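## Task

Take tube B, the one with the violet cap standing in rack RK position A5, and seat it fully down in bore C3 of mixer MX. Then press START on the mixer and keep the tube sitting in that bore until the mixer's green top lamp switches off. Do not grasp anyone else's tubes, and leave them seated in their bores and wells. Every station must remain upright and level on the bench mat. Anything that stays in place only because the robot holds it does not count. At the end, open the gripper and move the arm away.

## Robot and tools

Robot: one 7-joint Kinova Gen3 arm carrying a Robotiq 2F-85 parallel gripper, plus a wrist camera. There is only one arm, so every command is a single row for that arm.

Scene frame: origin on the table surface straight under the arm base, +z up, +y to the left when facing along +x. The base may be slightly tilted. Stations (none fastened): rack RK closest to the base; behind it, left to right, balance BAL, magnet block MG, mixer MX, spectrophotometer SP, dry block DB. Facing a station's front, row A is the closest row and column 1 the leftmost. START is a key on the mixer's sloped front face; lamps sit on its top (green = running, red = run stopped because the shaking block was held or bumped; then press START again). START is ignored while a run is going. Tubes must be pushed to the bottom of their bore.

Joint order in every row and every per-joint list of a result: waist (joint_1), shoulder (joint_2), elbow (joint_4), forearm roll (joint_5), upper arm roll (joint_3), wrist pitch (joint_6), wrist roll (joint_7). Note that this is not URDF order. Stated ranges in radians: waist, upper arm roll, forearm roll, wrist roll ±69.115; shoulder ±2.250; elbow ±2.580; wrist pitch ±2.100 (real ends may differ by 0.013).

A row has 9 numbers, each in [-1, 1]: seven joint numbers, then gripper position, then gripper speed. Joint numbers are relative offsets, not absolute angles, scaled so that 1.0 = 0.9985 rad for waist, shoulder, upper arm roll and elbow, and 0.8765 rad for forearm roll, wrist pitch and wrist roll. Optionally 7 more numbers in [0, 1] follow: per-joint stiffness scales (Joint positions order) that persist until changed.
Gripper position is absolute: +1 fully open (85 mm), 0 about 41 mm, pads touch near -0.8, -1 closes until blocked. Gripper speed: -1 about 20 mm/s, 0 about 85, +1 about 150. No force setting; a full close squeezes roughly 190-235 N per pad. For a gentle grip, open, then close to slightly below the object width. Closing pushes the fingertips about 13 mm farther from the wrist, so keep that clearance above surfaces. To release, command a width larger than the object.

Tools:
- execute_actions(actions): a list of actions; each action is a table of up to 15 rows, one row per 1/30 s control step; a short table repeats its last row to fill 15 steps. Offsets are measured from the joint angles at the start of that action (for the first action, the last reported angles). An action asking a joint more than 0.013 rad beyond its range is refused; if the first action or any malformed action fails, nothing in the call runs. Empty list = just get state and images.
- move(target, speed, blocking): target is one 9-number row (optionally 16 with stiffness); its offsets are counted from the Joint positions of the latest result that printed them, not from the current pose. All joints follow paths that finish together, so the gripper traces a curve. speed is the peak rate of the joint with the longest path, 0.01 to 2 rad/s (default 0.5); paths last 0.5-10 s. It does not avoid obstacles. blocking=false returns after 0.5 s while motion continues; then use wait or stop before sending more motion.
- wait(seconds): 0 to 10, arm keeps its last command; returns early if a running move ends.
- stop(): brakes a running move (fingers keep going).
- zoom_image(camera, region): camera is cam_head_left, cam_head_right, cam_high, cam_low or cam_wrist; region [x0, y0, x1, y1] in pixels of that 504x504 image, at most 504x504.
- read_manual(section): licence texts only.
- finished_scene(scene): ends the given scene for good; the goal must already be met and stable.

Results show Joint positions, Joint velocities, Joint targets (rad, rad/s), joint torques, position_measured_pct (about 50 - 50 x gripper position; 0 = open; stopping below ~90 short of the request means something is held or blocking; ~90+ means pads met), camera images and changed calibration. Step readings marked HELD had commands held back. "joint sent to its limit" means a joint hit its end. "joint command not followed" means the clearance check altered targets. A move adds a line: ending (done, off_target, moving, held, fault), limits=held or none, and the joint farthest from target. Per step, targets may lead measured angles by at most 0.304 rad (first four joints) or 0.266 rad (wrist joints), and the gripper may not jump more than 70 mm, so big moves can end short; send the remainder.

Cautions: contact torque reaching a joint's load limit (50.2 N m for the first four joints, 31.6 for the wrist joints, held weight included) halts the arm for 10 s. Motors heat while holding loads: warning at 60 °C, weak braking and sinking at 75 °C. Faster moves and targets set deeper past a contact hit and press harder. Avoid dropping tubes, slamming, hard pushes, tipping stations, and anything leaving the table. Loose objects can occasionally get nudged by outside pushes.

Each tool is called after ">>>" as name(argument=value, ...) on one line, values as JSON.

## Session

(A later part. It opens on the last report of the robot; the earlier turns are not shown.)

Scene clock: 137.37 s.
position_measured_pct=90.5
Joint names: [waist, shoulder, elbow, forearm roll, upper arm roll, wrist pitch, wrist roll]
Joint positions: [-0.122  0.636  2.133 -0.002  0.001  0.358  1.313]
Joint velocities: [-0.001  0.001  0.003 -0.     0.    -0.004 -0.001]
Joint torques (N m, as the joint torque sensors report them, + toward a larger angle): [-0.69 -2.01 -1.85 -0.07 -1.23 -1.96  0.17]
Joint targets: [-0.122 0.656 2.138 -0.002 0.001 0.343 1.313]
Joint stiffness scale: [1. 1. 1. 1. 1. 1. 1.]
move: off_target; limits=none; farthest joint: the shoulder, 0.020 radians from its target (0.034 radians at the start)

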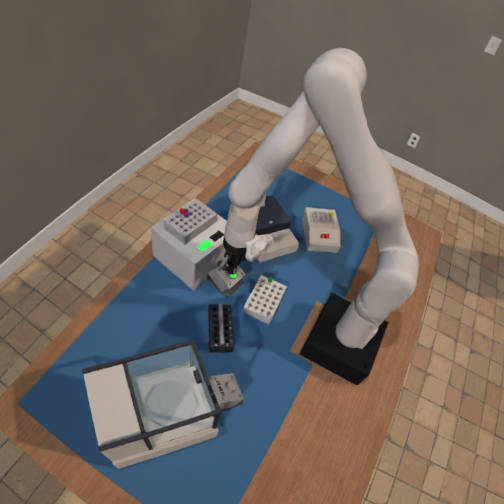

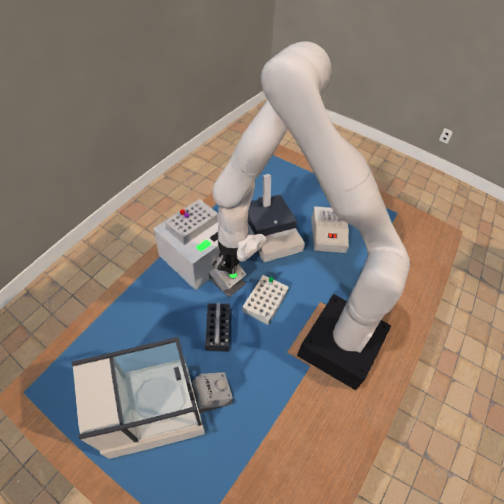

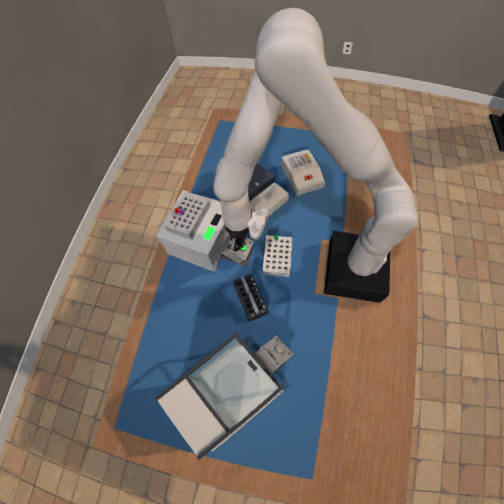

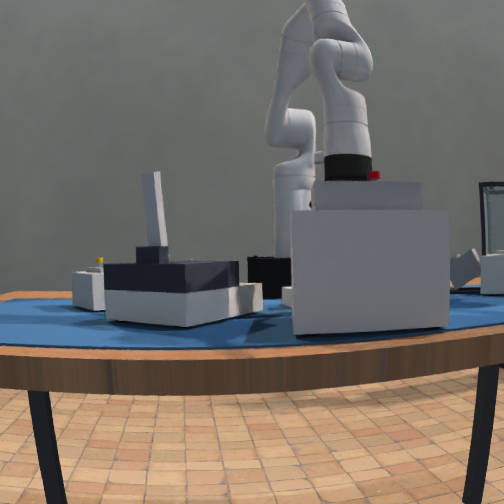

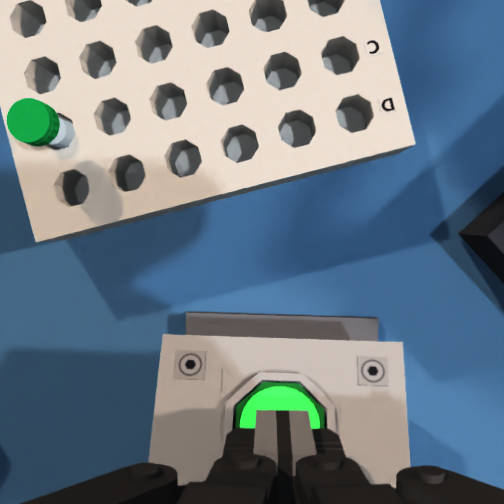

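>>> move(target=[0,-0.5,0,0,0,0.57,0,-0.85,0.5])

>>> wait(seconds=10)

Scene clock: 140.17 s.
position_measured_pct=90.5
Joint names: [waist, shoulder, elbow, forearm roll, upper arm roll, wrist pitch, wrist roll]
Joint positions: [-0.122  0.14   2.134 -0.002  0.001  0.851  1.313]
Joint velocities: [-0.002 -0.002 -0.001 -0.001 -0.     0.002  0.001]
Joint torques (N m, as the joint torque sensors report them, + toward a larger angle): [ -0.03 -10.05  -6.12   0.26  -0.22   0.     0.15]
Joint targets: [-0.122 0.137 2.133 -0.002 0.001 0.858 1.313]
Joint stiffness scale: [1. 1. 1. 1. 1. 1. 1.]
move: done; limits=none; farthest joint: the wrist pitch, 0.007 radians from its target (0.501 radians at the start)

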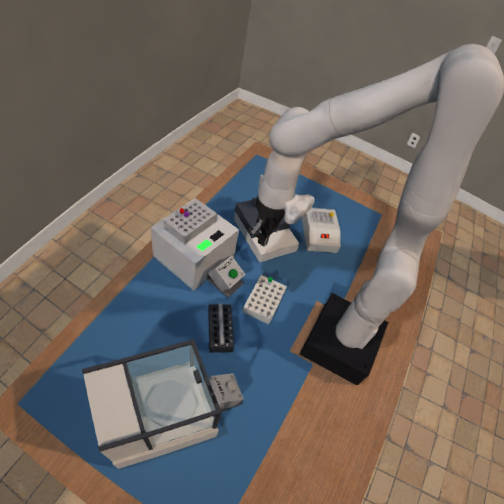

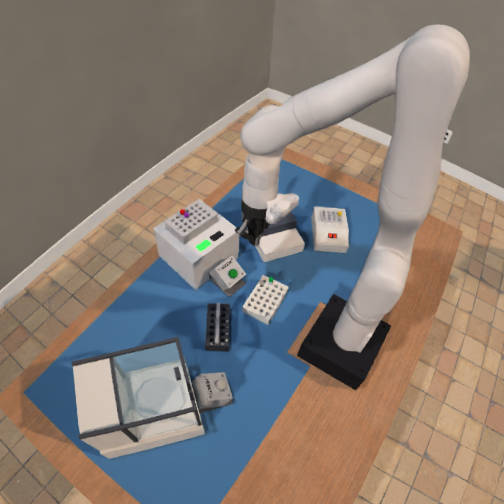

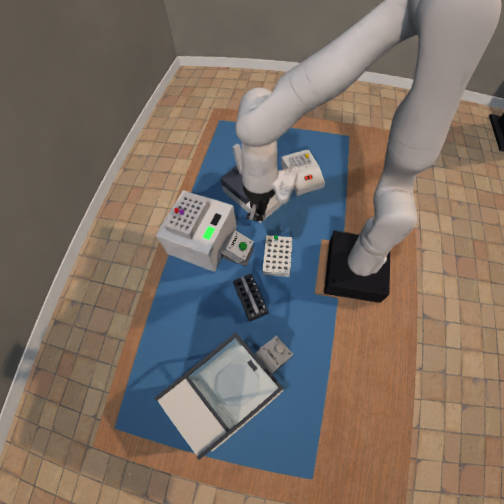

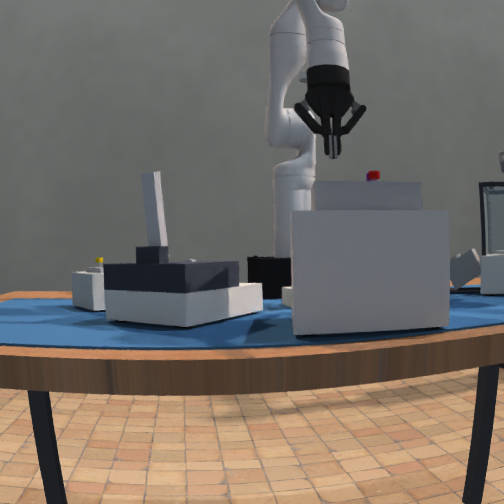

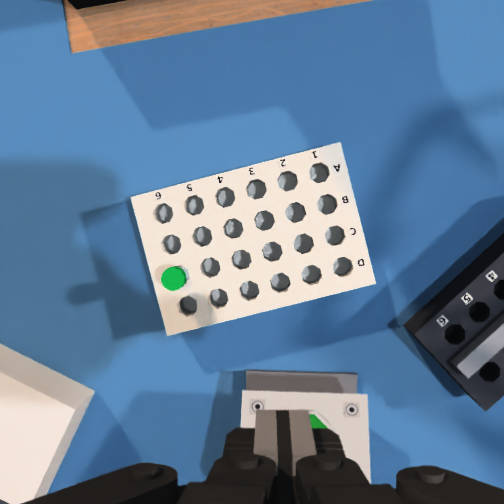

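Scene clock: 150.17 s.
position_measured_pct=90.5
Joint names: [waist, shoulder, elbow, forearm roll, upper arm roll, wrist pitch, wrist roll]
Joint positions: [-0.122  0.139  2.134 -0.002  0.001  0.851  1.313]
Joint velocities: [ 0.    -0.     0.001 -0.    -0.    -0.001 -0.002]
Joint torques (N m, as the joint torque sensors report them, + toward a larger angle): [ 0.02 -9.9  -6.11  0.25 -0.2   0.07  0.09]
Joint targets: [-0.122 0.137 2.133 -0.002 0.001 0.858 1.313]
Joint stiffness scale: [1. 1. 1. 1. 1. 1. 1.]
wait: 10.00 s; at rest by 0.17 s

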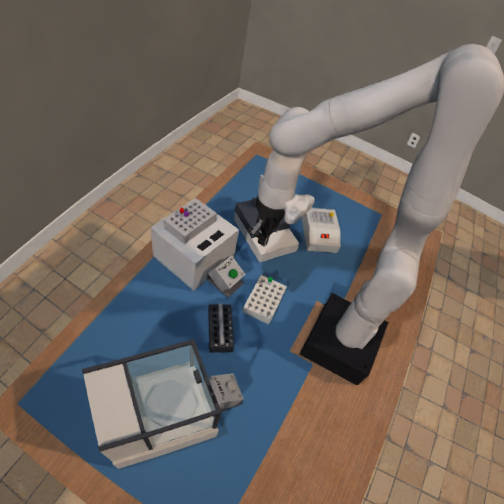

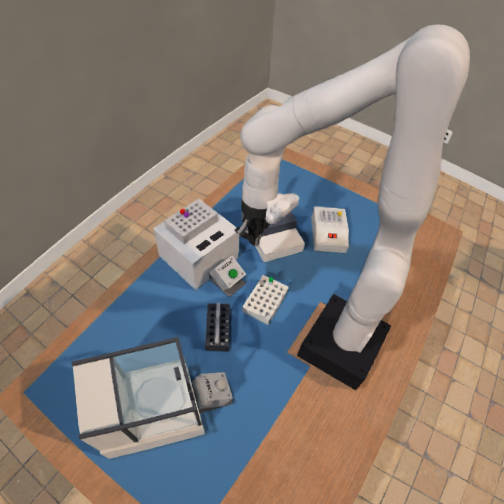

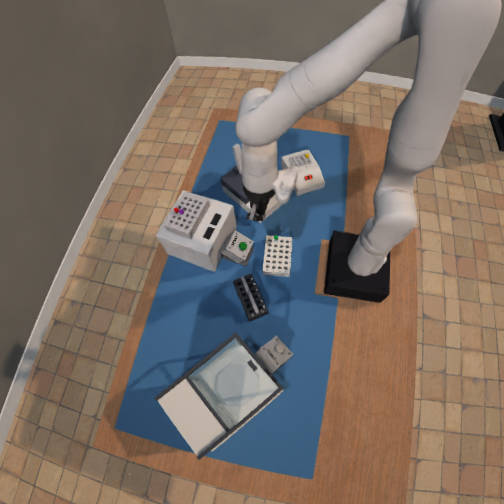

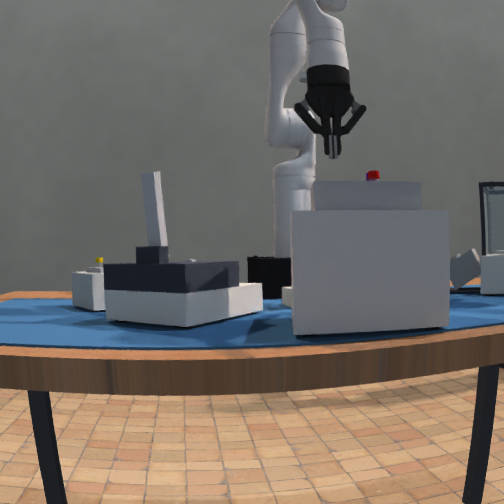

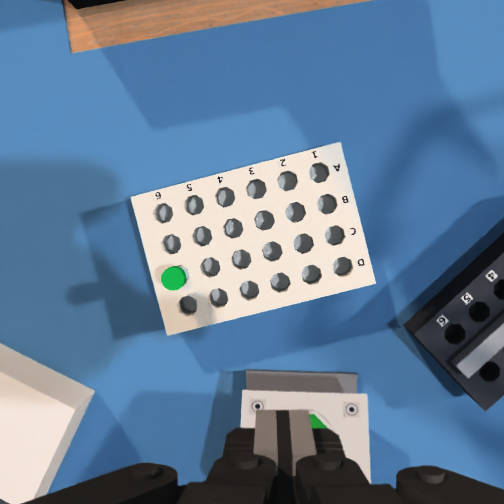

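>>> finished_scene(scene=1)

The scene is finished: the task was done.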